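# Move cart through self-closing door into yellow bay

## Task

Push or pull the utility cart through the self-closing door into the other room and leave it parked in the yellow bay so that each of its four wheels sits fully inside the taped outline, touching none of the tape; the case of copy paper has to rest in the cart's top tray with no part overhanging its edges; the door must have swung shut before the scene is ended; one or both robots may be used; at the end every gripper must have released and both robots must have backed away, no robot may be toppled or left leaning, and the result must stay in place without any robot holding it.

## Robot and tools

Robots: two identical Hello Robot Stretch 3 units, r1 and r2. Each has a two-wheel differential base with a passive omni wheel at the rear, a mast with a lift, and a telescoping arm that sticks out to the robot's RIGHT side. The gripper cannot reach forward on its own; drive the base to move it forward. The base measures 0.33 m long by 0.34 m wide and spins about the point midway between the drive wheels, 0.05 m behind its front edge. Stowed (arm in, wrist folded), a spin sweeps a radius of 0.28 m; an unfolded level wrist reaches beyond that.

Frames: the base frame has its origin on the floor between the drive wheels, x forward, y left, z up. hand_pose is reported in it, at the point where closed fingertips meet; with all wrist joints at zero that frame's x is up, y points back along the arm toward the mast, z toward the robot's rear. Odometry frame = base frame at scene start. Each robot reports in its own frames; only images, lidar_m, wrist_depth_mm and head_depth_mm reveal where robots are relative to each other.

execute_actions: argument actions is a list holding one action or nothing (empty list = just read state and images). The action is an object keyed by "r1" and/or "r2". Under each key: "base" with exactly one of translate_m (metres, -1 to 1, straight-line offset from where the base last reported itself, forward positive) or rotate_rad (radians, -3.2 to 3.2, offset turn in place, counter-clockwise/left positive); there is no sideways motion. "joints" holds absolute targets by name: lift_m 0 to 1.1 (arm height), arm_m 0 to 0.52 (extension), wrist_yaw_rad -1.345 to 4.42 (0 along the arm, positive toward the front, 3.0 folded over the base), wrist_pitch_rad -1.57 to 0.451 (0 level, negative tips fingers down), wrist_roll_rad -2.911 to 2.911, gripper_m -0.089 to 0.179 (larger = wider; actual fingertip gap is 0.007 to 0.025 m less, zero below 0.007), head_pan_rad -3.953 to 1.73 (0 forward, positive left, -1.57 looks along the arm), head_tilt_rad -1.53 to 0.419 (negative down). Done tolerances: lift/arm/gripper ±0.004, yaw/roll/pan/tilt ±0.02, pitch ±0.05. Optional "contact_limits": {"arm_m": effort percent 1 to 100} halts the arm when its effort hits that level (contact_stop); lower is softer, too low stops instantly, higher values get clipped to a maximum shown in the result. All motions in one action start together. Anything left out may still be driving toward an earlier target without saying so. An unknown key or out-of-range number rejects the whole call. cameras: list of r1_head_camera, r1_nav_camera, r1_wrist_camera, r2_head_camera, r2_nav_camera, r2_wrist_camera or "all"; omitted/null = all, [] = none. If a result reports a stop, later motion calls in that same reply are skipped.

wait: seconds 0 to 10; commands nothing and returns state and images. zoom_image: camera plus region [x0, y0, x1, y1] in pixels of that camera's latest full image, origin top-left, at most 504 by 504. finished_scene: scene = number of the current scene; irreversible, and it reports success. Replying with no tool call ends everything.

Results: base_status and joint_status tell how each commanded motion ended. done (base: wheels turned the full amount, slip included), off_target (stalled short, may still push), contact_stop, time_out, torque_fault (old target dropped). Lift or arm that hits something firmly stops and goes slack until commanded again; a slack lift may sag under load or keep pressing. Base, wrist and head never contact-stop and keep shoving. A wrist servo overloaded for seconds shuts off limp for 10 s. on_its_own covers uncommanded joints; its "held at" is the held target, not the position. motor_effort is percent of maximum, positive toward larger values, peak in brackets; readings carry fixed and random error. Positive wheel effort pushes forward. lidar_m: 12 ranges in metres from the base origin, 30-degree sectors starting straight ahead and going counter-clockwise (4th left, 7th behind, 10th right), scanning a plane 0.17 m above the floor, range 0.15 to 12, "-" = nothing; misses clear objects and thin legs, own mast and low parts can block sectors 5, 6, 9, 10. wrist_depth_mm (45 to 1000) and head_depth_mm (280 to 4000, sideways image) are 7x7 grids of median depths. base_odometry counts wheel rotation, so slip looks like motion; heading -3.142 to 3.142, left positive; turned_by_wheels and turned_by_imu give turning since last result. base_tilt in degrees (forward/right positive) has a fixed bias up to about 4 degrees. Camera calibration lines (K, distortion, T_world_to_cam in the carrying robot's base frame) are given; treat them as approximate.

Speed: with lift_m under 0.30, arm_m under 0.03 and wrist_yaw_rad above 2.54 the base can do 0.30 m/s and 1.9 rad/s; otherwise 0.10 m/s and 0.63 rad/s.

Gripper: to hold, command gripper_m smaller than the object's width (smaller squeezes more); to let go, command at least 0.02 over the contact value. Neither the reading nor done confirms a grasp. Over-squeezing triggers a force reduction; send a new value to re-squeeze.

Wrist safety: fold (yaw 3.0) or unfold only with lift_m 0.32 to 0.95, wrist_pitch_rad -0.4, roll near 0; once folded the lift may go down to 0.25. With yaw below -0.4 keep pitch at -0.5 or lower.

Avoid: robots pressing on each other (bases touching then driving further is a hard press and ends the run; sensors do not report robot contact). Equal commands give slightly different travel (under 1 cm per metre typically, up to 2.5 cm), which strains a shared load and can tip a robot. Arm pushing on something rigid with the gripper above about 0.45 m, repeat pushes after a contact_stop, driving while gripping or hooking something fixed, or snagging furniture (especially reversing) can topple a robot. If tilt appears, reverse the last move in small steps, release whatever is pushed, and lower lift_m to roughly 0.2. Avoid drops, slips, slamming the door or cart, and hard impacts. Loose items may occasionally get nudged by outside forces.

Each tool is called as name([rows], argument=value, ...), one row to a line, values as JSON.

## Session

execute_actions(actions=[])

Scene clock: 0.00 s.
r1.base_odometry: x=+0.000 y=+0.000 heading=+0.000 (m, m, rad; r1's odometry frame)
r1.turned_by_wheels: +0.000 (rad since the last result)
r1.turned_by_imu: +0.000 (rad since the last result)
r1.base_tilt: forward=+0.9 right=-2.5 (deg)
r1.lidar_m: 1.74 2.52 3.57 1.55 1.19 1.17 0.92 0.71 0.69 0.73 1.06 1.64
r1.head_depth_mm: 1558 1569 1565 1545 1552 1540 1533 / 1648 1681 1661 1659 1664 1651 1641 / 1675 1813 1801 1781 1770 1758 1748 / 1661 1948 1928 1919 1921 1897 1887 / 1675 2105 2107 2083 2074 2054 2020 / 1682 2278 2309 2282 2267 2262 2145 / 1683 2433 2563 2535 2512 2467 2177
r1.base_status: not commanded
r1.joint_positions: lift_m=+0.420 arm_m=+0.001 wrist_yaw_rad=+3.133 wrist_pitch_rad=-0.373 wrist_roll_rad=-0.016 gripper_m=+0.037 head_pan_rad=+0.003 head_tilt_rad=-0.002
r1.joint_status: not commanded
r1.motor_effort: left_wheel=+1 right_wheel=+0 lift_m=+22 arm_m=-1 wrist_yaw_rad=+0 wrist_pitch_rad=+8 wrist_roll_rad=+0 gripper_m=+0 head_pan_rad=+1 head_tilt_rad=+2 (%)
r1.hand_pose: x=-0.0193 y=+0.0839 z=+0.4428 quat_wxyz=(+0.134, +0.690, +0.130, +0.700) (m; r1's base frame)
r1.wrist_depth_mm: 868 - - - - - - / 915 - - - - - - / 903 - - - - - - / 963 - - - - - - / 836 828 802 812 824 779 780 / 703 686 - 695 651 669 651 / 582 590 573 580 571 572 576
r2.base_odometry: x=+0.000 y=+0.000 heading=+0.000 (m, m, rad; r2's odometry frame)
r2.turned_by_wheels: +0.000 (rad since the last result)
r2.turned_by_imu: +0.000 (rad since the last result)
r2.base_tilt: forward=-0.6 right=+0.3 (deg)
r2.lidar_m: 1.98 1.65 1.65 1.85 2.53 2.52 2.82 1.15 1.17 2.71 2.26 2.25
r2.head_depth_mm: 2010 2284 2287 2340 2318 2311 2233 / 2005 2472 2467 2470 2488 2478 2258 / 1998 2652 2679 2686 2698 2695 2241 / 2014 2603 2617 2623 2605 2619 2262 / 2017 2277 2278 2293 2313 2320 2210 / 1967 2041 2047 2052 2066 2079 2041 / 1815 1854 1850 1839 1863 1860 1883
r2.base_status: not commanded
r2.joint_positions: lift_m=+0.374 arm_m=-0.001 wrist_yaw_rad=+3.115 wrist_pitch_rad=-0.360 wrist_roll_rad=+0.003 gripper_m=+0.037 head_pan_rad=+0.008 head_tilt_rad=-0.015
r2.joint_status: not commanded
r2.motor_effort: left_wheel=+0 right_wheel=+0 lift_m=+26 arm_m=+0 wrist_yaw_rad=+1 wrist_pitch_rad=+5 wrist_roll_rad=+0 gripper_m=+0 head_pan_rad=+0 head_tilt_rad=+2 (%)
r2.hand_pose: x=-0.0152 y=+0.0872 z=+0.4001 quat_wxyz=(+0.136, +0.698, +0.117, +0.693) (m; r2's base frame)
r2.wrist_depth_mm: - - - - - - - / - - - - - - - / - - - - - - - / - - - - - - - / 797 806 - 824 849 832 855 / 657 676 - 689 693 695 695 / 568 574 - 573 559 587 586
pictures: r1_head_camera (sideways: a quarter turn clockwise sets it upright), r1_nav_camera (sideways: a quarter turn counterclockwise sets it upright), r1_wrist_camera, r2_head_camera (sideways: a quarter turn clockwise sets it upright), r2_nav_camera (sideways: a quarter turn counterclockwise sets it upright), r2_wrist_camera
Images, in order (width x height): r1_head_camera 896x504, r1_nav_camera 672x504, r1_wrist_camera 644x364, r2_head_camera 896x504, r2_nav_camera 672x504, r2_wrist_camera 644x364.

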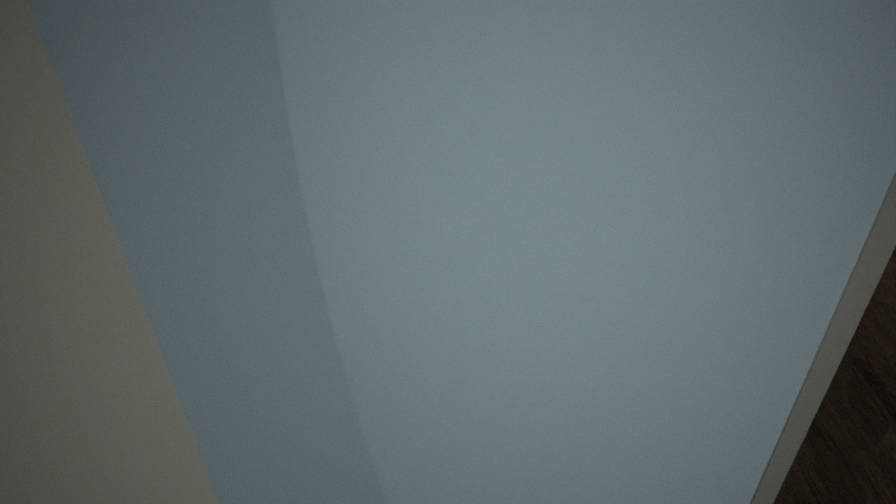

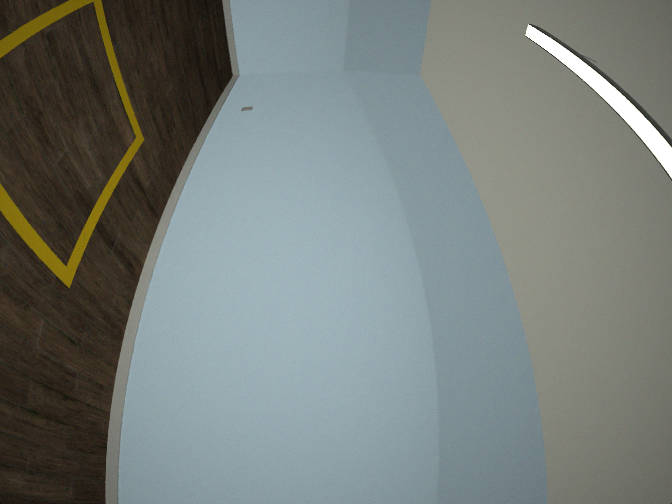

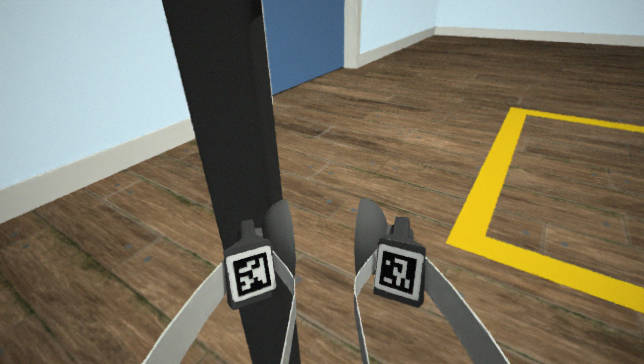

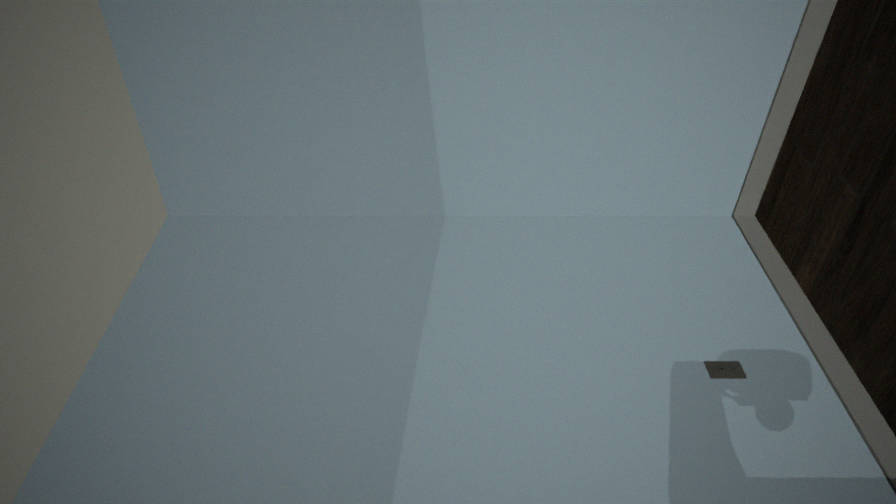

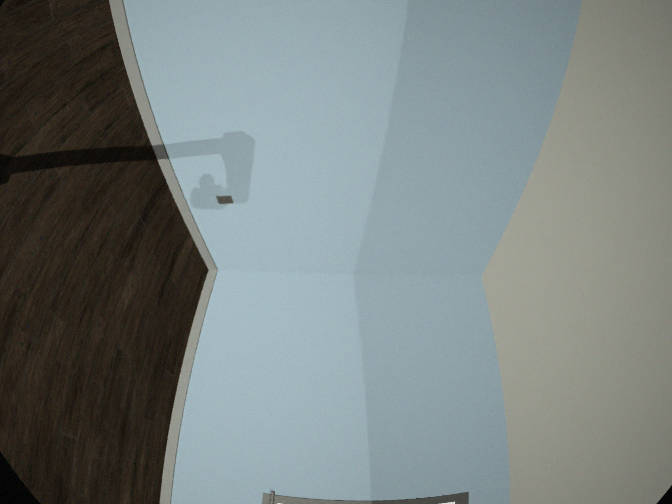

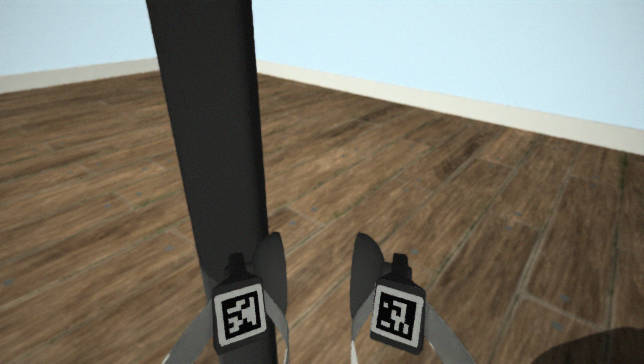

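execute_actions([
  {"r1":{"base":{"rotate_rad":0.95},"joints":{"lift_m":0.25,"head_pan_rad":0.4,"head_tilt_rad":-0.5}},"r2":{"base":{"rotate_rad":-2.36},"joints":{"lift_m":0.25,"head_tilt_rad":-0.5}}},
], cameras=["r1_head_camera","r1_nav_camera","r2_head_camera","r2_nav_camera"])

Scene clock: 5.07 s.
r1.base_odometry: x=+0.000 y=+0.000 heading=+0.950 (m, m, rad; r1's odometry frame)
r1.turned_by_wheels: +0.950 (rad since the last result)
r1.turned_by_imu: +0.939 (rad since the last result)
r1.base_tilt: forward=+0.8 right=-2.4 (deg)
r1.lidar_m: 4.02 1.83 1.22 1.17 1.02 0.72 0.69 0.71 0.95 1.65 1.69 2.26
r1.head_depth_mm: 3234 3415 3722 2827 2026 1563 1278 / 3351 3591 3830 2854 2035 1560 1275 / 3348 3698 - 2859 2024 1560 1272 / 2730 2966 3223 2885 2027 1555 1273 / 2179 2327 2474 2574 2022 1558 1282 / 1927 2037 2144 2266 2013 1560 1277 / 1645 1724 1804 1893 1844 1567 1276
r1.base_status: done
r1.joint_positions: lift_m=+0.251 arm_m=+0.001 wrist_yaw_rad=+3.133 wrist_pitch_rad=-0.374 wrist_roll_rad=-0.016 gripper_m=+0.037 head_pan_rad=+0.393 head_tilt_rad=-0.494
r1.joint_status: all done
r1.motor_effort: left_wheel=-2(6) right_wheel=+2(8) lift_m=+13(16) arm_m=-1(1) wrist_yaw_rad=+0(0) wrist_pitch_rad=+8(8) wrist_roll_rad=+1(0) gripper_m=+0(1) head_pan_rad=+5(41) head_tilt_rad=-2(24) (%)
r1.hand_pose: x=-0.0193 y=+0.0838 z=+0.2732 quat_wxyz=(+0.134, +0.690, +0.130, +0.700) (m; r1's base frame)
r1.wrist_depth_mm: 809 - - - - - - / 848 - - - - - - / 798 - - 953 912 910 889 / 725 730 723 713 701 689 675 / 589 576 574 565 585 550 552 / 486 492 - 496 - 464 454 / 424 - - - 400 397 391
r2.base_odometry: x=+0.000 y=+0.000 heading=-2.360 (m, m, rad; r2's odometry frame)
r2.turned_by_wheels: -2.360 (rad since the last result)
r2.turned_by_imu: -2.392 (rad since the last result)
r2.base_tilt: forward=-0.4 right=+0.3 (deg)
r2.lidar_m: 1.15 1.33 2.40 2.25 2.30 1.76 1.65 1.68 2.18 2.52 2.57 3.34
r2.head_depth_mm: 3836 - - 2836 2069 1622 1343 / 3833 - - 2825 2064 1622 1331 / 3756 - - 2689 2040 1604 1332 / 3718 3903 1570 1630 1740 1560 1329 / 3676 3865 1448 1681 1663 1572 1326 / 3632 3883 1522 1669 1730 1614 1322 / 3600 3888 - 2625 1968 1613 1323
r2.base_status: done
r2.joint_positions: lift_m=+0.250 arm_m=-0.001 wrist_yaw_rad=+3.115 wrist_pitch_rad=-0.361 wrist_roll_rad=+0.003 gripper_m=+0.037 head_pan_rad=+0.008 head_tilt_rad=-0.494
r2.joint_status: all done
r2.motor_effort: left_wheel=+5(19) right_wheel=-3(11) lift_m=+23(17) arm_m=+0(0) wrist_yaw_rad=-1(1) wrist_pitch_rad=+6(6) wrist_roll_rad=-1(1) gripper_m=+0(1) head_pan_rad=+0(0) head_tilt_rad=-3(32) (%)
r2.hand_pose: x=-0.0152 y=+0.0870 z=+0.2758 quat_wxyz=(+0.137, +0.698, +0.118, +0.693) (m; r2's base frame)
r2.wrist_depth_mm: - - - - - - - / - - - - - - - / - - - - - - - / 771 781 - 786 796 819 810 / 604 615 - 622 637 629 639 / 504 508 - 520 529 521 528 / 442 - - - - 445 444
pictures: r1_head_camera (sideways: a quarter turn clockwise sets it upright), r1_nav_camera (sideways: a quarter turn counterclockwise sets it upright), r2_head_camera (sideways: a quarter turn clockwise sets it upright), r2_nav_camera (sideways: a quarter turn counterclockwise sets it upright)
camera_calibration (this result's frames):
r1_head_camera: T_world_to_cam=[[-0.39238, -0.171017, -0.903765, 1.1946], [-0.389276, 0.921106, -0.00528981, 0.0149044], [0.833368, 0.349739, -0.427997, 0.505745], [0, 0, 0, 1]] pos_world=[0.0530687, 0.0136906, 1.29618]
r1_nav_camera: T_world_to_cam=[[0.410792, 0.17892, 0.894001, -1.12423], [0.405709, -0.913995, -0.00350143, 0.0557862], [0.816486, 0.364143, -0.448052, 0.537798], [0, 0, 0, 1]] pos_world=[0.0000865911, 0.0562998, 1.24622]
r2_head_camera: T_world_to_cam=[[-0.496237, -0.0123005, -0.8681, 1.15097], [0.0207384, 0.999446, -0.0260165, 0.034393], [0.86794, -0.0309134, -0.495707, 0.602257], [0, 0, 0, 1]] pos_world=[0.0477194, -0.00159855, 1.2986]
r2_nav_camera: T_world_to_cam=[[0.513879, 0.0247911, 0.857504, -1.07557], [-0.00812978, -0.999397, 0.0337653, 0.00760249], [0.857824, -0.0243226, -0.513368, 0.622994], [0, 0, 0, 1]] pos_world=[0.0183576, 0.0494154, 1.24188]
Images, in order (width x height): r1_head_camera 896x504, r1_nav_camera 672x504, r2_head_camera 896x504, r2_nav_camera 672x504.

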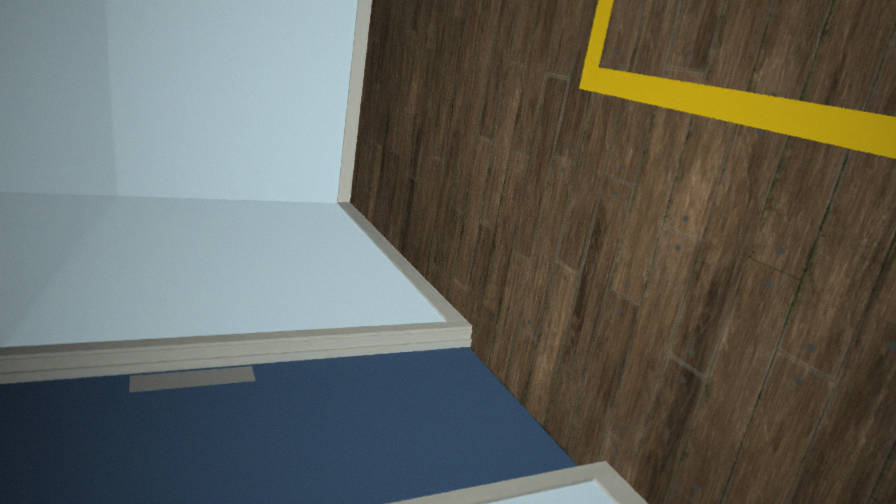

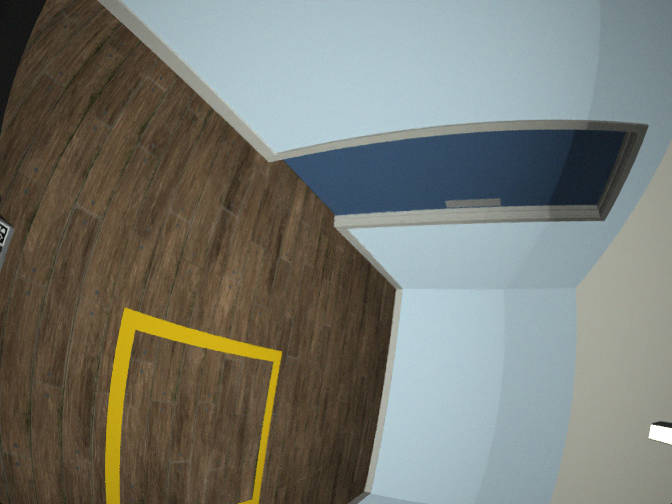

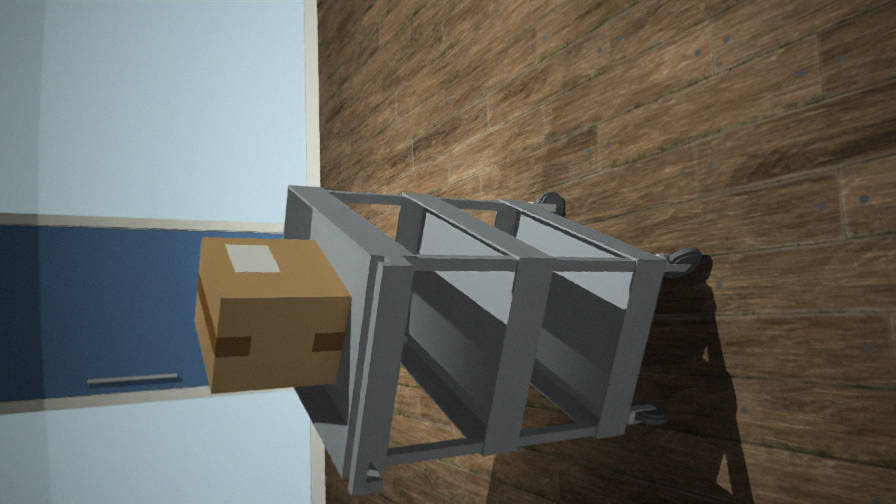

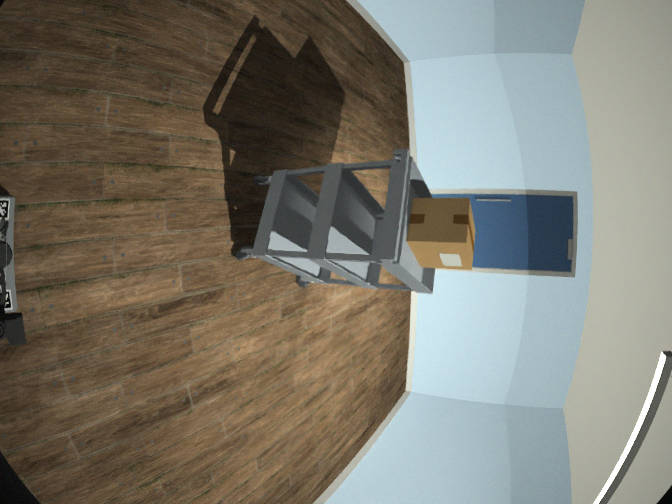

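execute_actions([
  {"r1":{"base":{"rotate_rad":0.4}},"r2":{"base":{"rotate_rad":0.61}}},
], cameras=[])

execute_actions([
  {"r1":{"base":{"translate_m":1}},"r2":{"base":{"translate_m":0.77}}},
], cameras=[])

execute_actions([
  {"r1":{"base":{"translate_m":1}},"r2":{"base":{"rotate_rad":-0.94},"joints":{"lift_m":0.8}}},
], cameras=[])

execute_actions([
  {"r1":{"base":{"rotate_rad":1.25},"joints":{"head_pan_rad":0,"head_tilt_rad":-0.9}},"r2":{"joints":{"wrist_yaw_rad":1.57,"gripper_m":0.15,"head_tilt_rad":-0.9}}},
], cameras=[])

execute_actions([
  {"r2":{"joints":{"wrist_roll_rad":1.57,"wrist_pitch_rad":0}}},
], cameras=["r1_nav_camera","r2_head_camera","r2_wrist_camera"])

Scene clock: 13.87 s.
r1.base_odometry: x=+0.000 y=+0.000 heading=+1.350 (m, m, rad; r1's odometry frame)
r1.turned_by_wheels: +0.400 (rad since the last result)
r1.turned_by_imu: +0.395 (rad since the last result)
r1.base_tilt: forward=+0.9 right=-2.5 (deg)
r1.lidar_m: 2.13 1.28 1.17 1.17 0.76 0.69 0.69 0.85 1.64 1.65 2.03 4.02
r1.head_depth_mm: 2036 2295 2644 2746 2035 1555 1274 / 1900 2086 2285 2536 2013 1572 1270 / 1668 1827 2023 2250 2021 1564 1276 / 1480 1597 1753 1926 1925 1570 1280 / 1263 1357 1472 1614 1763 1565 1266 / 1156 1240 1332 1430 1563 1568 1274 / 1067 1129 1208 1292 1400 1466 1272
r1.base_status: done
r1.joint_positions: lift_m=+0.251 arm_m=+0.001 wrist_yaw_rad=+3.133 wrist_pitch_rad=-0.374 wrist_roll_rad=-0.016 gripper_m=+0.037 head_pan_rad=+0.393 head_tilt_rad=-0.494
r1.joint_status: not commanded
r1.motor_effort: left_wheel=-1(8) right_wheel=+3(8) lift_m=+13(13) arm_m=+0(1) wrist_yaw_rad=+0(0) wrist_pitch_rad=+8(8) wrist_roll_rad=+0(0) gripper_m=+0(0) head_pan_rad=+5(5) head_tilt_rad=-2(2) (%)
r1.hand_pose: x=-0.0193 y=+0.0838 z=+0.2732 quat_wxyz=(+0.134, +0.690, +0.130, +0.700) (m; r1's base frame)
r1.wrist_depth_mm: 582 717 - - - 967 891 / 592 745 - - - - 942 / 594 779 - 966 928 933 889 / 607 711 728 713 697 674 671 / 579 587 574 564 573 556 547 / 479 501 - 503 - 464 460 / 426 - - - 398 399 397
r2.base_odometry: x=+0.000 y=+0.000 heading=-1.750 (m, m, rad; r2's odometry frame)
r2.turned_by_wheels: +0.610 (rad since the last result)
r2.turned_by_imu: +0.619 (rad since the last result)
r2.base_tilt: forward=-0.3 right=+0.1 (deg)
r2.lidar_m: 3.16 2.33 2.25 2.32 1.71 1.65 1.72 2.37 2.52 2.63 3.61 1.15
r2.head_depth_mm: 3639 3930 - 1570 1691 1571 1339 / 3812 - - 2835 1978 1614 1334 / 3987 - - 2809 2059 1620 1331 / - - - 2811 2060 1614 1330 / 3534 3795 3941 2762 2037 1606 1330 / 3046 3235 3451 2782 2038 1603 1330 / 2690 2849 3022 2763 2032 1604 1327
r2.base_status: done
r2.joint_positions: lift_m=+0.250 arm_m=-0.001 wrist_yaw_rad=+3.115 wrist_pitch_rad=-0.361 wrist_roll_rad=+0.003 gripper_m=+0.037 head_pan_rad=+0.008 head_tilt_rad=-0.494
r2.joint_status: not commanded
r2.motor_effort: left_wheel=-4(12) right_wheel=+3(11) lift_m=+23(23) arm_m=+0(1) wrist_yaw_rad=+1(0) wrist_pitch_rad=+6(6) wrist_roll_rad=+0(0) gripper_m=+0(0) head_pan_rad=+0(0) head_tilt_rad=-3(3) (%)
r2.hand_pose: x=-0.0152 y=+0.0870 z=+0.2758 quat_wxyz=(+0.137, +0.698, +0.118, +0.693) (m; r2's base frame)
r2.wrist_depth_mm: - - - - - - - / - - - - - - - / - - - - - - - / 764 768 - 800 805 830 816 / 609 614 - 622 630 639 639 / 507 506 - 521 527 521 519 / 440 - - - - 441 448
pictures: none
No camera images: the call's "cameras" was empty. Leave "cameras" out to get every camera's image.

Scene clock: 18.87 s.
r1.base_odometry: x=+0.219 y=+0.976 heading=+1.349 (m, m, rad; r1's odometry frame)
r1.turned_by_wheels: +0.000 (rad since the last result)
r1.turned_by_imu: +0.004 (rad since the last result)
r1.base_tilt: forward=+0.8 right=-2.5 (deg)
r1.lidar_m: 1.46 0.98 0.81 0.82 1.00 1.62 1.63 2.00 2.00 2.02 2.47 3.10
r1.head_depth_mm: 1405 1576 1808 2122 2013 1562 1266 / 1212 1344 1506 1729 1883 1567 1273 / 1172 1288 1400 1553 1726 1565 1276 / 1060 1146 1252 1385 1542 1560 1275 / 960 1036 1122 1218 1333 1466 1275 / 877 937 1006 1091 1182 1294 1276 / 808 860 920 983 1060 1143 1139
r1.base_status: done
r1.joint_positions: lift_m=+0.251 arm_m=+0.001 wrist_yaw_rad=+3.133 wrist_pitch_rad=-0.374 wrist_roll_rad=-0.016 gripper_m=+0.037 head_pan_rad=+0.393 head_tilt_rad=-0.495
r1.joint_status: not commanded
r1.motor_effort: left_wheel=-2(6) right_wheel=+3(7) lift_m=+13(13) arm_m=+0(0) wrist_yaw_rad=+0(0) wrist_pitch_rad=+8(8) wrist_roll_rad=+1(0) gripper_m=-1(0) head_pan_rad=+5(5) head_tilt_rad=-2(2) (%)
r1.hand_pose: x=-0.0193 y=+0.0838 z=+0.2732 quat_wxyz=(+0.134, +0.690, +0.130, +0.700) (m; r1's base frame)
r1.wrist_depth_mm: - - - 822 737 671 636 / - - - 860 784 718 693 / - - - 893 819 772 757 / 739 726 725 708 711 699 679 / 586 579 575 571 585 557 551 / 486 495 - 494 - 462 456 / 427 - - - 399 398 389
r2.base_odometry: x=-0.137 y=-0.758 heading=-1.750 (m, m, rad; r2's odometry frame)
r2.turned_by_wheels: +0.000 (rad since the last result)
r2.turned_by_imu: +0.004 (rad since the last result)
r2.base_tilt: forward=-0.2 right=+0.2 (deg)
r2.lidar_m: 2.59 1.92 1.85 1.93 2.40 2.31 2.41 3.04 2.92 0.69 0.64 0.65
r2.head_depth_mm: 3060 3247 3559 2828 2054 1622 1338 / 3160 3440 3690 2822 2054 1612 1338 / 3323 3590 3858 2788 2058 1613 1333 / 3344 3677 3870 2794 2043 1610 1331 / 2844 3088 3310 2793 2039 1613 1326 / 2478 2637 2838 2760 2033 1600 1329 / 2178 2311 2480 2554 2032 1594 1317
r2.base_status: done
r2.joint_positions: lift_m=+0.250 arm_m=-0.001 wrist_yaw_rad=+3.115 wrist_pitch_rad=-0.361 wrist_roll_rad=+0.003 gripper_m=+0.037 head_pan_rad=+0.008 head_tilt_rad=-0.495
r2.joint_status: not commanded
r2.motor_effort: left_wheel=-4(12) right_wheel=+3(9) lift_m=+23(23) arm_m=-1(1) wrist_yaw_rad=+1(1) wrist_pitch_rad=+6(6) wrist_roll_rad=+0(0) gripper_m=+0(0) head_pan_rad=+0(1) head_tilt_rad=-3(4) (%)
r2.hand_pose: x=-0.0152 y=+0.0870 z=+0.2758 quat_wxyz=(+0.137, +0.698, +0.118, +0.693) (m; r2's base frame)
r2.wrist_depth_mm: - - - - - - - / - - - - - - - / - - - - - - - / 754 773 - 795 800 814 811 / 618 613 - 617 622 626 633 / 506 508 - 523 533 520 524 / 444 - - - - 439 447
pictures: none
No camera images: the call's "cameras" was empty. Leave "cameras" out to get every camera's image.

Scene clock: 24.70 s.
r1.base_odometry: x=+0.439 y=+1.951 heading=+1.349 (m, m, rad; r1's odometry frame)
r1.turned_by_wheels: +0.000 (rad since the last result)
r1.turned_by_imu: +0.004 (rad since the last result)
r1.base_tilt: forward=+0.8 right=-2.4 (deg)
r1.lidar_m: 0.77 0.53 0.53 0.54 0.67 1.14 2.56 2.58 2.35 2.37 2.42 2.20
r1.head_depth_mm: 757 856 980 1156 1392 1508 1280 / 660 732 822 940 1089 1311 1276 / 584 640 707 789 901 1040 1180 / 523 568 620 684 764 862 990 / 473 510 554 601 652 722 819 / 419 450 488 539 605 700 811 / 414 457 511 564 618 676 739
r1.base_status: done
r1.joint_positions: lift_m=+0.251 arm_m=+0.001 wrist_yaw_rad=+3.133 wrist_pitch_rad=-0.374 wrist_roll_rad=-0.016 gripper_m=+0.037 head_pan_rad=+0.393 head_tilt_rad=-0.495
r1.joint_status: not commanded
r1.motor_effort: left_wheel=-2(5) right_wheel=+3(10) lift_m=+13(13) arm_m=-1(1) wrist_yaw_rad=+0(0) wrist_pitch_rad=+8(8) wrist_roll_rad=+0(0) gripper_m=+0(0) head_pan_rad=+4(5) head_tilt_rad=-1(2) (%)
r1.hand_pose: x=-0.0193 y=+0.0838 z=+0.2732 quat_wxyz=(+0.134, +0.690, +0.130, +0.700) (m; r1's base frame)
r1.wrist_depth_mm: 655 648 - 548 506 464 427 / 748 686 - 594 538 488 454 / 849 745 - 656 585 530 484 / 737 731 719 681 642 573 517 / 590 574 572 569 575 558 519 / 482 496 - 496 - 461 458 / 421 - - - 400 395 395
r2.base_odometry: x=-0.137 y=-0.758 heading=-2.690 (m, m, rad; r2's odometry frame)
r2.turned_by_wheels: -0.940 (rad since the last result)
r2.turned_by_imu: -0.953 (rad since the last result)
r2.base_tilt: forward=-0.4 right=+0.2 (deg)
r2.lidar_m: 0.64 3.51 2.36 1.88 1.86 2.00 2.34 2.31 2.50 2.95 2.91 0.67
r2.head_depth_mm: 3763 - - 2859 744 1575 1336 / 3776 - - 1041 778 997 1151 / 3593 3889 1308 989 775 1022 1177 / 3435 3682 900 964 771 1019 1147 / 3246 3501 908 971 769 1019 1147 / 3141 3388 3700 2401 742 1020 1263 / 2992 3229 3490 2758 2034 1601 1322
r2.base_status: done
r2.joint_positions: lift_m=+0.800 arm_m=-0.001 wrist_yaw_rad=+3.115 wrist_pitch_rad=-0.361 wrist_roll_rad=+0.003 gripper_m=+0.037 head_pan_rad=+0.008 head_tilt_rad=-0.495
r2.joint_status: all done
r2.motor_effort: left_wheel=+4(16) right_wheel=-3(8) lift_m=+29(29) arm_m=-1(1) wrist_yaw_rad=+0(0) wrist_pitch_rad=+6(6) wrist_roll_rad=+0(0) gripper_m=+0(0) head_pan_rad=+0(0) head_tilt_rad=-3(3) (%)
r2.hand_pose: x=-0.0152 y=+0.0870 z=+0.8255 quat_wxyz=(+0.137, +0.698, +0.118, +0.693) (m; r2's base frame)
r2.wrist_depth_mm: - - - - - - - / - - - - - - - / - - - - - - - / - - - - - - - / - - - - - - - / - - - - - - - / - - - - - - -
pictures: none
No camera images: the call's "cameras" was empty. Leave "cameras" out to get every camera's image.

Scene clock: 26.80 s.
r1.base_odometry: x=+0.439 y=+1.951 heading=+2.599 (m, m, rad; r1's odometry frame)
r1.turned_by_wheels: +1.250 (rad since the last result)
r1.turned_by_imu: +1.234 (rad since the last result)
r1.base_tilt: forward=+0.8 right=-2.4 (deg)
r1.lidar_m: 0.53 0.56 0.77 2.10 2.66 2.42 2.35 2.47 2.26 1.53 0.62 0.53
r1.head_depth_mm: 426 494 588 726 874 1134 1086 / 429 498 592 731 957 1187 1086 / 431 500 597 739 970 1212 1088 / 433 503 601 745 978 1213 1088 / 435 506 605 752 990 1210 1083 / 437 510 609 758 998 1230 1087 / 440 512 614 766 1015 1231 1087
r1.base_status: done
r1.joint_positions: lift_m=+0.251 arm_m=+0.001 wrist_yaw_rad=+3.133 wrist_pitch_rad=-0.374 wrist_roll_rad=-0.016 gripper_m=+0.037 head_pan_rad=+0.007 head_tilt_rad=-0.889
r1.joint_status: all done
r1.motor_effort: left_wheel=-1(8) right_wheel=+3(10) lift_m=+13(13) arm_m=-1(1) wrist_yaw_rad=+0(0) wrist_pitch_rad=+8(8) wrist_roll_rad=+0(0) gripper_m=-1(0) head_pan_rad=-5(40) head_tilt_rad=-4(24) (%)
r1.hand_pose: x=-0.0193 y=+0.0838 z=+0.2732 quat_wxyz=(+0.134, +0.690, +0.130, +0.700) (m; r1's base frame)
r1.wrist_depth_mm: - - - - - 863 585 / - - - - - 859 623 / - - - 953 944 812 660 / 735 729 720 722 705 684 634 / 593 586 575 566 586 556 546 / 489 493 - 496 - 465 460 / 431 - - - 402 396 394
r2.base_odometry: x=-0.137 y=-0.758 heading=-2.690 (m, m, rad; r2's odometry frame)
r2.turned_by_wheels: +0.000 (rad since the last result)
r2.turned_by_imu: +0.000 (rad since the last result)
r2.base_tilt: forward=-0.4 right=+0.1 (deg)
r2.lidar_m: 0.64 3.52 2.36 1.87 1.86 2.00 2.35 2.31 2.50 2.96 2.92 0.67
r2.head_depth_mm: 3299 2295 732 1681 1455 1281 1158 / 1129 935 774 1039 1401 1275 1139 / 842 901 772 1078 1358 1284 1132 / 799 886 771 1077 1354 1266 1134 / 809 891 767 1074 1325 1263 1129 / 3015 884 708 1552 1436 1258 1126 / 3026 2430 1973 1659 1433 1255 1123
r2.base_status: not commanded
r2.joint_positions: lift_m=+0.800 arm_m=-0.001 wrist_yaw_rad=+1.572 wrist_pitch_rad=-0.361 wrist_roll_rad=+0.003 gripper_m=+0.150 head_pan_rad=+0.008 head_tilt_rad=-0.889
r2.joint_status: all done
r2.motor_effort: left_wheel=+5(5) right_wheel=-4(4) lift_m=+29(29) arm_m=-1(0) wrist_yaw_rad=-1(2) wrist_pitch_rad=+6(6) wrist_roll_rad=+0(1) gripper_m=+0(94) head_pan_rad=+0(1) head_tilt_rad=-6(32) (%)
r2.hand_pose: x=+0.2098 y=-0.1439 z=+0.8255 quat_wxyz=(+0.581, +0.582, -0.402, +0.401) (m; r2's base frame)
r2.wrist_depth_mm: - - 733 936 - - - / - 496 544 537 554 - - / - - - - - - - / - - 897 941 - - - / - - 694 704 - - - / - - - - - - - / - - 864 909 - - -
pictures: none
No camera images: the call's "cameras" was empty. Leave "cameras" out to get every camera's image.

Scene clock: 28.23 s.
r1.base_odometry: x=+0.439 y=+1.951 heading=+2.599 (m, m, rad; r1's odometry frame)
r1.turned_by_wheels: +0.000 (rad since the last result)
r1.turned_by_imu: +0.000 (rad since the last result)
r1.base_tilt: forward=+0.9 right=-2.4 (deg)
r1.lidar_m: 0.53 0.56 0.77 2.10 2.67 2.42 2.35 2.47 2.26 1.54 0.62 0.53
r1.head_depth_mm: 426 494 588 726 871 1132 1083 / 428 498 591 732 956 1185 1084 / 431 500 597 740 969 1209 1087 / 433 503 602 745 976 1213 1090 / 435 506 604 752 989 1209 1090 / 437 509 609 758 998 1224 1085 / 440 512 613 764 1015 1232 1085
r1.base_status: not commanded
r1.joint_positions: lift_m=+0.251 arm_m=+0.001 wrist_yaw_rad=+3.133 wrist_pitch_rad=-0.374 wrist_roll_rad=-0.016 gripper_m=+0.037 head_pan_rad=+0.007 head_tilt_rad=-0.889
r1.joint_status: not commanded
r1.motor_effort: left_wheel=-1(2) right_wheel=+2(2) lift_m=+13(13) arm_m=+0(1) wrist_yaw_rad=+0(0) wrist_pitch_rad=+8(8) wrist_roll_rad=+0(0) gripper_m=+0(0) head_pan_rad=-5(4) head_tilt_rad=-4(4) (%)
r1.hand_pose: x=-0.0193 y=+0.0838 z=+0.2732 quat_wxyz=(+0.134, +0.690, +0.130, +0.700) (m; r1's base frame)
r1.wrist_depth_mm: - - - - - 868 587 / - - - - - 863 622 / - - - 955 935 816 646 / 735 733 721 716 706 687 633 / 581 585 571 567 588 554 549 / 488 500 - 496 - 461 454 / 424 - - - 403 398 389
r2.base_odometry: x=-0.137 y=-0.758 heading=-2.690 (m, m, rad; r2's odometry frame)
r2.turned_by_wheels: +0.000 (rad since the last result)
r2.turned_by_imu: +0.000 (rad since the last result)
r2.base_tilt: forward=-0.4 right=+0.2 (deg)
r2.lidar_m: 0.64 3.51 2.37 1.87 1.86 2.01 2.34 2.31 2.49 2.95 2.92 0.67
r2.head_depth_mm: 3280 2274 732 1706 1430 1279 1125 / 1129 937 775 1035 1398 1263 1140 / 842 904 772 1083 1358 1275 1133 / 800 889 769 1077 1350 1272 1135 / 808 892 768 1074 1324 1262 1132 / 3033 882 707 1563 1437 1257 1127 / 3038 2433 1978 1664 1428 1260 1120
r2.base_status: not commanded
r2.joint_positions: lift_m=+0.800 arm_m=-0.001 wrist_yaw_rad=+1.572 wrist_pitch_rad=-0.025 wrist_roll_rad=+1.565 gripper_m=+0.150 head_pan_rad=+0.008 head_tilt_rad=-0.889
r2.joint_status: all done
r2.motor_effort: left_wheel=+5(4) right_wheel=-4(3) lift_m=+29(29) arm_m=+0(0) wrist_yaw_rad=-2(3) wrist_pitch_rad=+9(9) wrist_roll_rad=+2(4) gripper_m=+0(1) head_pan_rad=+0(0) head_tilt_rad=-6(7) (%)
r2.hand_pose: x=+0.2342 y=-0.1438 z=+0.9077 quat_wxyz=(+0.012, +0.707, -0.707, -0.007) (m; r2's base frame)
r2.wrist_depth_mm: - - - - - - - / - - - - - - - / - - - - - 725 798 / - - - 808 - 728 837 / - - - 824 - 725 831 / - - - 818 - - 834 / - - - - - - 957
pictures: r1_nav_camera (sideways: a quarter turn counterclockwise sets it upright), r2_head_camera (sideways: a quarter turn clockwise sets it upright), r2_wrist_camera
camera_calibration (this result's frames):
r1_nav_camera: T_world_to_cam=[[0.757405, 0.013249, 0.652811, -0.811939], [0.028488, -0.999513, -0.0127669, 0.0701456], [0.652324, 0.028267, -0.757413, 0.94124], [0, 0, 0, 1]] pos_world=[-0.00102566, 0.0542628, 1.24385]
r2_head_camera: T_world_to_cam=[[-0.791522, -0.0147574, -0.610962, 0.817625], [0.00851651, 0.999345, -0.0351719, 0.046371], [0.611081, -0.0330426, -0.790878, 0.98777], [0, 0, 0, 1]] pos_world=[0.0431664, -0.00163613, 1.28237]
r2_wrist_camera: T_world_to_cam=[[-0.0352169, -0.0267203, -0.999022, 0.911201], [-0.120105, 0.99251, -0.0223123, 0.239861], [0.992136, 0.119201, -0.0381624, -0.0154395], [0, 0, 0, 1]] pos_world=[0.0762161, -0.211876, 0.915073]
Images, in order (width x height): r1_nav_camera 672x504, r2_head_camera 896x504, r2_wrist_camera 644x364.

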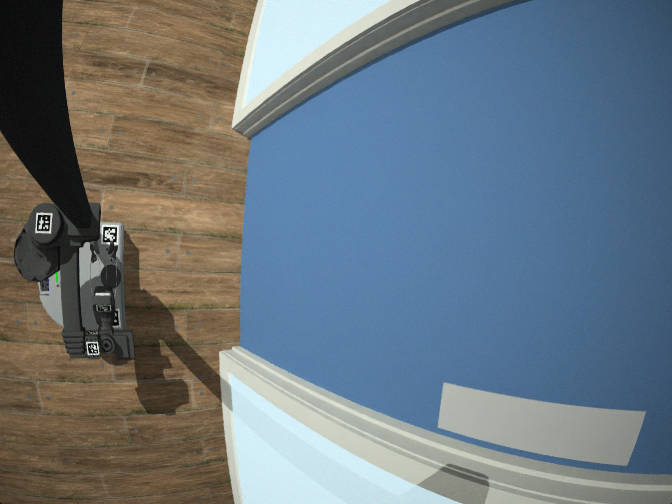

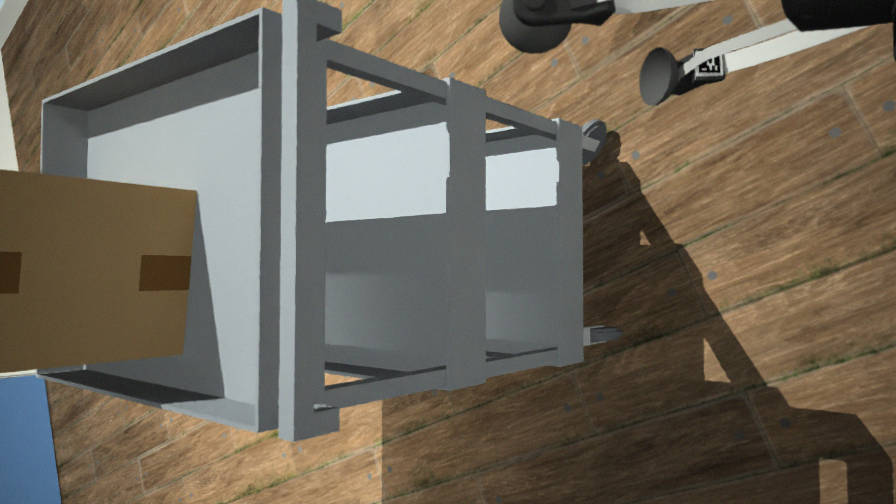

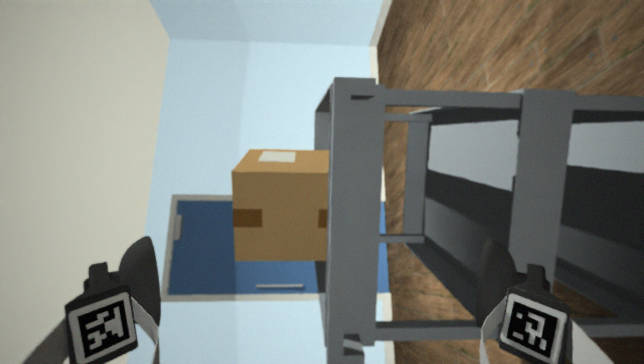

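execute_actions([
  {"r1":{"base":{"translate_m":0.44},"joints":{"lift_m":0.33}},"r2":{"base":{"translate_m":0.3},"joints":{"lift_m":0.745,"head_pan_rad":-0.3}}},
], cameras=["r1_nav_camera","r2_head_camera","r2_wrist_camera"])

Scene clock: 35.60 s.
r1.base_odometry: x=+0.062 y=+2.178 heading=+2.599 (m, m, rad; r1's odometry frame)
r1.turned_by_wheels: +0.000 (rad since the last result)
r1.turned_by_imu: +0.003 (rad since the last result)
r1.base_tilt: forward=+0.8 right=-2.4 (deg)
r1.lidar_m: - - 0.15 0.46 2.65 2.86 2.79 2.93 2.28 0.30 0.15 -
r1.head_depth_mm: - - - - - - 348 / - - - - - - 361 / - - - - - - 349 / - - - - - - 363 / - - - - - - 379 / - - - - - - 370 / - - - - - - 380
r1.base_status: done
r1.joint_positions: lift_m=+0.329 arm_m=+0.001 wrist_yaw_rad=+3.133 wrist_pitch_rad=-0.374 wrist_roll_rad=-0.016 gripper_m=+0.037 head_pan_rad=+0.007 head_tilt_rad=-0.890
r1.joint_status: all done
r1.motor_effort: left_wheel=-2(8) right_wheel=+3(9) lift_m=+29(29) arm_m=+0(1) wrist_yaw_rad=+1(0) wrist_pitch_rad=+8(8) wrist_roll_rad=+0(0) gripper_m=-1(1) head_pan_rad=-5(5) head_tilt_rad=-4(4) (%)
r1.hand_pose: x=-0.0193 y=+0.0838 z=+0.3522 quat_wxyz=(+0.134, +0.690, +0.130, +0.700) (m; r1's base frame)
r1.wrist_depth_mm: - - - - 474 220 143 / - - - - 472 222 143 / - - - - 476 221 143 / 897 880 863 829 477 221 144 / 704 691 697 669 411 223 143 / 581 574 - 570 446 224 143 / 501 495 - 516 454 206 144
r2.base_odometry: x=-0.407 y=-0.889 heading=-2.690 (m, m, rad; r2's odometry frame)
r2.turned_by_wheels: +0.000 (rad since the last result)
r2.turned_by_imu: +0.002 (rad since the last result)
r2.base_tilt: forward=-0.3 right=+0.2 (deg)
r2.lidar_m: 0.34 0.35 2.51 2.00 1.98 2.13 2.62 2.59 2.79 2.84 2.80 0.35
r2.head_depth_mm: 2915 2511 2026 1706 1461 1275 1181 / 3095 2479 2016 567 1441 1295 - / 3225 2492 718 575 878 1220 1139 / 3249 892 752 632 872 1138 1131 / 3192 893 711 628 852 1073 1127 / 530 588 689 627 526 837 1109 / 524 574 679 625 496 819 1127
r2.base_status: done
r2.joint_positions: lift_m=+0.745 arm_m=-0.001 wrist_yaw_rad=+1.572 wrist_pitch_rad=-0.024 wrist_roll_rad=+1.565 gripper_m=+0.150 head_pan_rad=-0.293 head_tilt_rad=-0.889
r2.joint_status: all done
r2.motor_effort: left_wheel=+5(13) right_wheel=-3(5) lift_m=+23(25) arm_m=+0(0) wrist_yaw_rad=-2(2) wrist_pitch_rad=+8(9) wrist_roll_rad=+2(2) gripper_m=+0(1) head_pan_rad=-3(21) head_tilt_rad=-6(7) (%)
r2.hand_pose: x=+0.2342 y=-0.1438 z=+0.8533 quat_wxyz=(+0.011, +0.707, -0.707, -0.007) (m; r2's base frame)
r2.wrist_depth_mm: - - - 193 260 - 947 / - - - 254 263 534 294 / - - - 259 839 635 441 / - - 561 265 853 635 443 / - - 519 270 847 636 443 / - 545 547 275 842 - 441 / - - - 281 - 640 424
pictures: r1_nav_camera (sideways: a quarter turn counterclockwise sets it upright), r2_head_camera (sideways: a quarter turn clockwise sets it upright), r2_wrist_camera
camera_calibration (this result's frames):
r1_nav_camera: T_world_to_cam=[[0.757877, 0.0131852, 0.652264, -0.811229], [0.0283903, -0.999515, -0.0127824, 0.0701664], [0.65178, 0.0282055, -0.757884, 0.941856], [0, 0, 0, 1]] pos_world=[-0.00106276, 0.0542631, 1.24385]
r2_head_camera: T_world_to_cam=[[-0.760569, 0.220834, -0.610547, 0.816896], [0.304608, 0.951828, -0.0351807, 0.0445763], [0.573367, -0.212735, -0.791198, 0.988416], [0, 0, 0, 1]] pos_world=[0.0410023, -0.0125566, 1.28235]
r2_wrist_camera: T_world_to_cam=[[-0.0339679, -0.0264719, -0.999072, 0.856633], [-0.120072, 0.992517, -0.0222159, 0.238562], [0.992184, 0.119206, -0.0368922, -0.0186484], [0, 0, 0, 1]] pos_world=[0.0762451, -0.211877, 0.86045]
Images, in order (width x height): r1_nav_camera 672x504, r2_head_camera 896x504, r2_wrist_camera 644x364.

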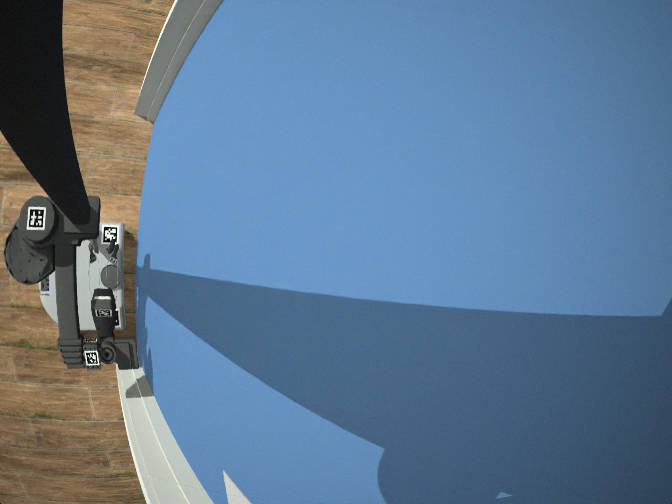

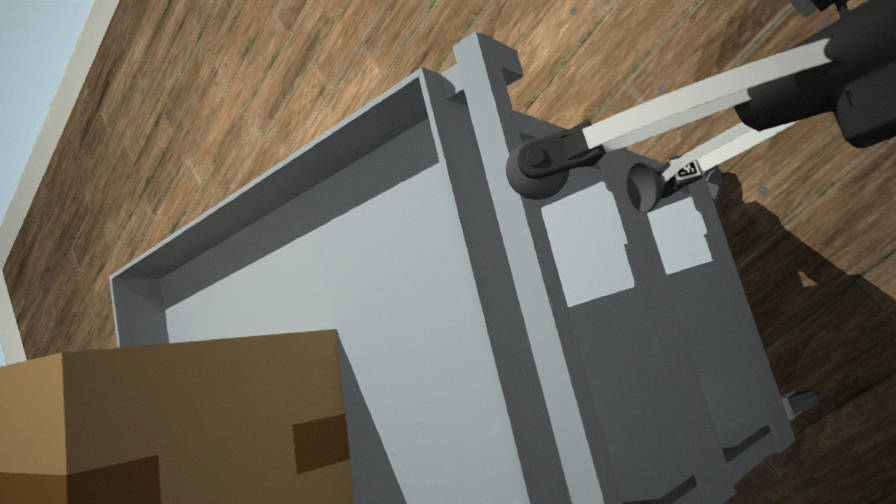

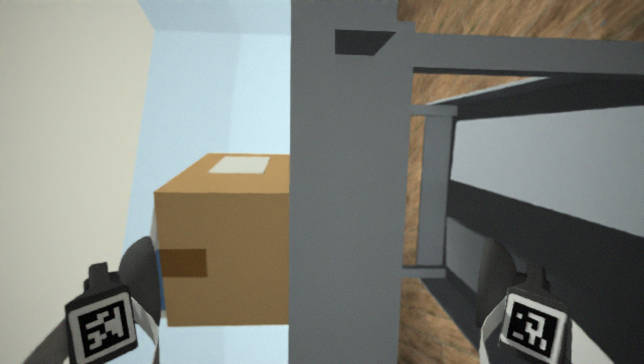

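execute_actions([
  {"r1":{"base":{"translate_m":0.5}},"r2":{"base":{"translate_m":0.055}}},
], cameras=[])

execute_actions([
  {"r1":{"base":{"rotate_rad":0.9}},"r2":{"joints":{"gripper_m":-0.02}}},
], cameras=[])

execute_actions([
  {"r1":{"base":{"translate_m":0.45}},"r2":{"base":{"rotate_rad":0.4}}},
], cameras=["r1_nav_camera","r2_nav_camera"])

Scene clock: 44.93 s.
r1.base_odometry: x=-0.366 y=+2.436 heading=+2.600 (m, m, rad; r1's odometry frame)
r1.turned_by_wheels: +0.001 (rad since the last result)
r1.turned_by_imu: +0.060 (rad since the last result)
r1.base_tilt: forward=+0.8 right=-2.4 (deg)
r1.lidar_m: - - 0.15 0.19 2.73 2.96 2.92 2.84 0.27 0.25 0.15 -
r1.head_depth_mm: - - - - - - - / - - - - - - - / - - - - - - - / - - - - - - - / - - - - - - - / - - - - - - - / - - - - - - -
r1.base_status: translate_m off_target (by the wheels' count: +0.4998 of +0.5000)
r1.joint_positions: lift_m=+0.330 arm_m=+0.001 wrist_yaw_rad=+3.133 wrist_pitch_rad=-0.375 wrist_roll_rad=-0.016 gripper_m=+0.037 head_pan_rad=-0.011 head_tilt_rad=-0.918
r1.joint_status: not commanded
r1.on_its_own: left_wheel is at rest, and its effort (+25) is outside its rest range (-18 to +18)
r1.motor_effort: left_wheel=+25(68) right_wheel=+9(50) lift_m=+21(28) arm_m=+0(1) wrist_yaw_rad=-1(19) wrist_pitch_rad=+9(9) wrist_roll_rad=+1(0) gripper_m=+0(1) head_pan_rad=+7(14) head_tilt_rad=+7(9) (%)
r1.hand_pose: x=-0.0193 y=+0.0837 z=+0.3524 quat_wxyz=(+0.134, +0.689, +0.130, +0.700) (m; r1's base frame)
r1.wrist_depth_mm: - - - 598 231 125 85 / - - - 649 237 126 86 / - - - 706 243 128 87 / 869 886 878 779 247 129 88 / 714 691 684 678 222 131 88 / 587 574 - 572 247 132 89 / 498 494 - 518 264 125 90
r2.base_odometry: x=-0.457 y=-0.913 heading=-2.690 (m, m, rad; r2's odometry frame)
r2.turned_by_wheels: +0.000 (rad since the last result)
r2.turned_by_imu: +0.001 (rad since the last result)
r2.base_tilt: forward=-0.4 right=+0.3 (deg)
r2.lidar_m: 0.29 0.30 2.55 2.02 2.00 2.16 2.67 2.64 2.86 2.81 0.40 0.30
r2.head_depth_mm: 2887 2512 2020 1668 1377 1280 1180 / 3071 2485 2014 612 562 1277 - / 3263 2490 718 635 548 1105 1134 / 3215 893 751 632 497 843 1132 / 3066 865 681 630 494 823 1109 / 508 529 627 627 502 779 1075 / 501 517 612 625 539 690 1104
r2.base_status: done
r2.joint_positions: lift_m=+0.745 arm_m=-0.001 wrist_yaw_rad=+1.572 wrist_pitch_rad=-0.024 wrist_roll_rad=+1.565 gripper_m=+0.150 head_pan_rad=-0.293 head_tilt_rad=-0.889
r2.joint_status: not commanded
r2.motor_effort: left_wheel=+5(12) right_wheel=-3(5) lift_m=+23(23) arm_m=-1(1) wrist_yaw_rad=-1(3) wrist_pitch_rad=+8(8) wrist_roll_rad=+2(2) gripper_m=+0(1) head_pan_rad=-4(2) head_tilt_rad=-6(6) (%)
r2.hand_pose: x=+0.2342 y=-0.1438 z=+0.8533 quat_wxyz=(+0.011, +0.707, -0.707, -0.007) (m; r2's base frame)
r2.wrist_depth_mm: - - - 140 200 210 213 / - - - 143 204 637 408 / - - - 146 208 640 449 / - - 539 149 213 637 445 / - - 466 152 217 637 441 / - 482 483 156 222 - 438 / - - 507 160 228 638 426
pictures: none
No camera images: the call's "cameras" was empty. Leave "cameras" out to get every camera's image.

Scene clock: 47.40 s.
r1.base_odometry: x=-0.366 y=+2.436 heading=-2.784 (m, m, rad; r1's odometry frame)
r1.turned_by_wheels: +0.899 (rad since the last result)
r1.turned_by_imu: +0.641 (rad since the last result)
r1.base_tilt: forward=+0.9 right=-2.6 (deg)
r1.lidar_m: 0.15 0.20 0.57 2.90 2.88 2.88 2.59 0.25 0.25 0.20 0.15 -
r1.head_depth_mm: - - - - - - 330 / - - - - - - 389 / - - - - - 320 503 / - - - - - 362 709 / - - - - 309 454 1036 / - - - - 341 616 1088 / - - - 299 415 962 1086
r1.base_status: done
r1.joint_positions: lift_m=+0.330 arm_m=+0.001 wrist_yaw_rad=+3.119 wrist_pitch_rad=-0.375 wrist_roll_rad=-0.016 gripper_m=+0.037 head_pan_rad=-0.007 head_tilt_rad=-0.902
r1.joint_status: not commanded
r1.on_its_own: right_wheel is at rest, and its effort (+25) is outside its rest range (-18 to +18)
r1.motor_effort: left_wheel=-1(14) right_wheel=+25(37) lift_m=+21(21) arm_m=+0(0) wrist_yaw_rad=+10(29) wrist_pitch_rad=+9(9) wrist_roll_rad=+0(0) gripper_m=-1(2) head_pan_rad=+5(23) head_tilt_rad=+1(8) (%)
r1.hand_pose: x=-0.0162 y=+0.0837 z=+0.3524 quat_wxyz=(+0.139, +0.690, +0.125, +0.699) (m; r1's base frame)
r1.wrist_depth_mm: - - - - - - 482 / - - - - - - 506 / - - - - - - 483 / 879 885 - 837 815 756 427 / 706 706 685 671 693 654 384 / 594 576 - 567 538 552 349 / 498 495 - 504 486 478 316
r2.base_odometry: x=-0.457 y=-0.913 heading=-2.690 (m, m, rad; r2's odometry frame)
r2.turned_by_wheels: +0.000 (rad since the last result)
r2.turned_by_imu: +0.000 (rad since the last result)
r2.base_tilt: forward=-0.4 right=+0.3 (deg)
r2.lidar_m: 0.29 0.30 2.55 2.02 2.00 2.15 2.67 2.64 2.86 2.81 0.40 0.30
r2.head_depth_mm: 2893 2487 2016 1661 1380 1284 1178 / 3078 2493 2012 612 565 1314 - / 3256 2480 719 634 530 1100 1138 / 3235 893 751 632 496 843 1127 / 3075 865 680 629 492 822 1111 / 506 529 625 627 500 778 1073 / 501 517 609 624 539 691 1089
r2.base_status: not commanded
r2.joint_positions: lift_m=+0.745 arm_m=-0.001 wrist_yaw_rad=+1.572 wrist_pitch_rad=-0.015 wrist_roll_rad=+1.568 gripper_m=-0.019 head_pan_rad=-0.293 head_tilt_rad=-0.889
r2.joint_status: all done
r2.motor_effort: left_wheel=+5(5) right_wheel=-7(7) lift_m=+23(23) arm_m=-1(0) wrist_yaw_rad=-1(1) wrist_pitch_rad=+5(8) wrist_roll_rad=+1(2) gripper_m=-20(98) head_pan_rad=-3(3) head_tilt_rad=-6(6) (%)
r2.hand_pose: x=+0.2345 y=-0.1439 z=+0.8557 quat_wxyz=(+0.007, +0.707, -0.707, -0.004) (m; r2's base frame)
r2.wrist_depth_mm: - - - 139 198 206 210 / - - - 142 202 656 413 / - - - 145 206 657 448 / - - 534 148 211 647 452 / - - 470 151 216 644 446 / - - 483 154 739 641 447 / - - - 159 226 604 447
pictures: none
No camera images: the call's "cameras" was empty. Leave "cameras" out to get every camera's image.

Scene clock: 52.87 s.
r1.base_odometry: x=-0.787 y=+2.279 heading=-2.784 (m, m, rad; r1's odometry frame)
r1.turned_by_wheels: +0.001 (rad since the last result)
r1.turned_by_imu: -0.376 (rad since the last result)
r1.base_tilt: forward=+0.7 right=-2.4 (deg)
r1.lidar_m: - - 0.15 0.19 3.07 3.04 3.07 0.37 0.36 0.26 0.15 -
r1.head_depth_mm: - - - - - - - / - - - - - - - / - - - - - - - / - - - - - - - / - - - - - - - / - - - - - - - / - - - - - - -
r1.base_status: translate_m off_target (by the wheels' count: +0.4498 of +0.4500)
r1.joint_positions: lift_m=+0.330 arm_m=+0.001 wrist_yaw_rad=+3.133 wrist_pitch_rad=-0.375 wrist_roll_rad=-0.016 gripper_m=+0.037 head_pan_rad=-0.009 head_tilt_rad=-0.914
r1.joint_status: not commanded
r1.on_its_own: left_wheel is at rest, and its effort (+29) is outside its rest range (-18 to +18)
r1.motor_effort: left_wheel=+29(69) right_wheel=+6(49) lift_m=+21(22) arm_m=+0(1) wrist_yaw_rad=-1(14) wrist_pitch_rad=+9(9) wrist_roll_rad=+0(0) gripper_m=+0(0) head_pan_rad=+6(12) head_tilt_rad=+5(6) (%)
r1.hand_pose: x=-0.0193 y=+0.0837 z=+0.3524 quat_wxyz=(+0.134, +0.689, +0.130, +0.700) (m; r1's base frame)
r1.wrist_depth_mm: - - - 598 229 125 85 / - - - 641 236 127 86 / - - - 690 241 128 87 / 884 872 873 774 247 130 88 / 702 704 690 679 221 131 88 / 585 588 - 572 247 133 89 / 504 501 - 510 263 125 90
r2.base_odometry: x=-0.457 y=-0.913 heading=-2.290 (m, m, rad; r2's odometry frame)
r2.turned_by_wheels: +0.400 (rad since the last result)
r2.turned_by_imu: +0.404 (rad since the last result)
r2.base_tilt: forward=-0.3 right=+0.1 (deg)
r2.lidar_m: 0.34 2.85 2.07 1.99 2.07 2.75 2.64 2.74 2.88 2.78 0.34 0.33
r2.head_depth_mm: 3173 889 761 639 496 1248 1180 / 546 676 740 637 499 831 1135 / 532 577 682 633 521 1001 1135 / 541 601 699 631 544 1070 1134 / 557 631 715 629 853 1113 1129 / 2736 2361 719 627 786 1155 1128 / 2584 2423 1972 567 1351 1261 1121
r2.base_status: done
r2.joint_positions: lift_m=+0.745 arm_m=-0.001 wrist_yaw_rad=+1.554 wrist_pitch_rad=-0.016 wrist_roll_rad=+1.570 gripper_m=-0.019 head_pan_rad=-0.293 head_tilt_rad=-0.889
r2.joint_status: not commanded
r2.on_its_own: wrist_yaw_rad is at rest, and its effort (+19) is outside its rest range (-12 to +12)
r2.motor_effort: left_wheel=-7(15) right_wheel=+7(21) lift_m=+23(23) arm_m=+0(1) wrist_yaw_rad=+19(39) wrist_pitch_rad=+5(6) wrist_roll_rad=+0(1) gripper_m=-20(20) head_pan_rad=-3(4) head_tilt_rad=-6(6) (%)
r2.hand_pose: x=+0.2344 y=-0.1483 z=+0.8554 quat_wxyz=(+0.007, +0.701, -0.713, -0.005) (m; r2's base frame)
r2.wrist_depth_mm: - - 492 87 144 552 450 / - 416 414 95 157 576 452 / - - 461 105 174 609 447 / - - 526 119 195 651 448 / - - - 134 225 598 445 / - - - 152 - - 444 / - - - 186 - - 426
pictures: r1_nav_camera (sideways: a quarter turn counterclockwise sets it upright), r2_nav_camera (sideways: a quarter turn counterclockwise sets it upright)
camera_calibration (this result's frames):
r1_nav_camera: T_world_to_cam=[[0.773487, 0.000941218, 0.633811, -0.78728], [0.0121127, -0.999838, -0.0132972, 0.0709355], [0.633696, 0.0179624, -0.773374, 0.962108], [0, 0, 0, 1]] pos_world=[-0.00159229, 0.0543833, 1.244]
r2_nav_camera: T_world_to_cam=[[0.775933, -0.212617, 0.593903, -0.733616], [-0.290674, -0.956088, 0.0374863, 0.00450023], [0.559854, -0.201719, -0.803663, 1.0024], [0, 0, 0, 1]] pos_world=[0.00934746, 0.0505269, 1.24112]
Images, in order (width x height): r1_nav_camera 672x504, r2_nav_camera 672x504.

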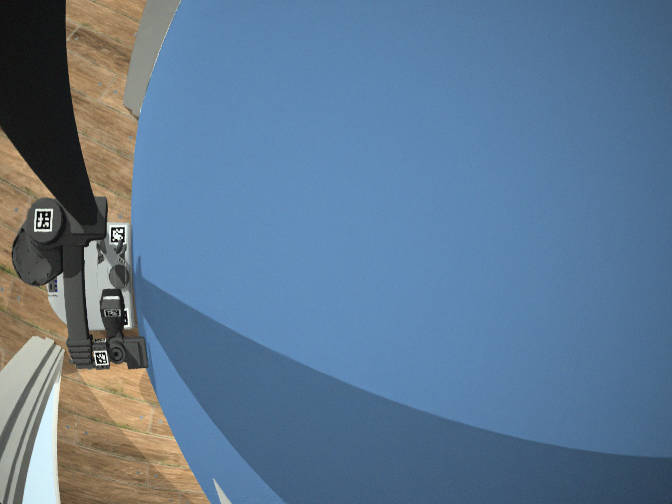

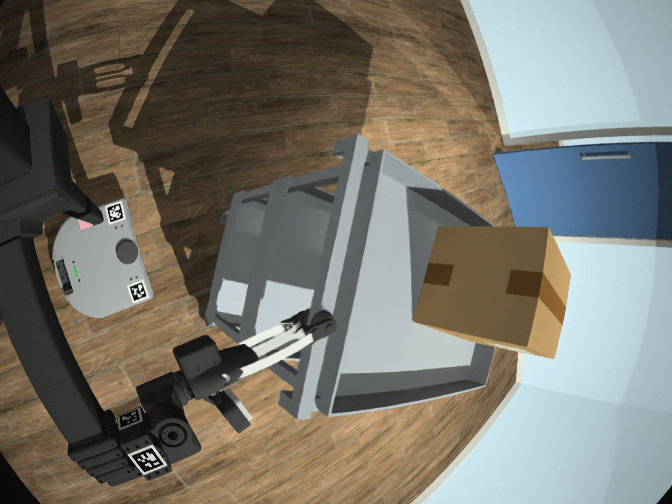

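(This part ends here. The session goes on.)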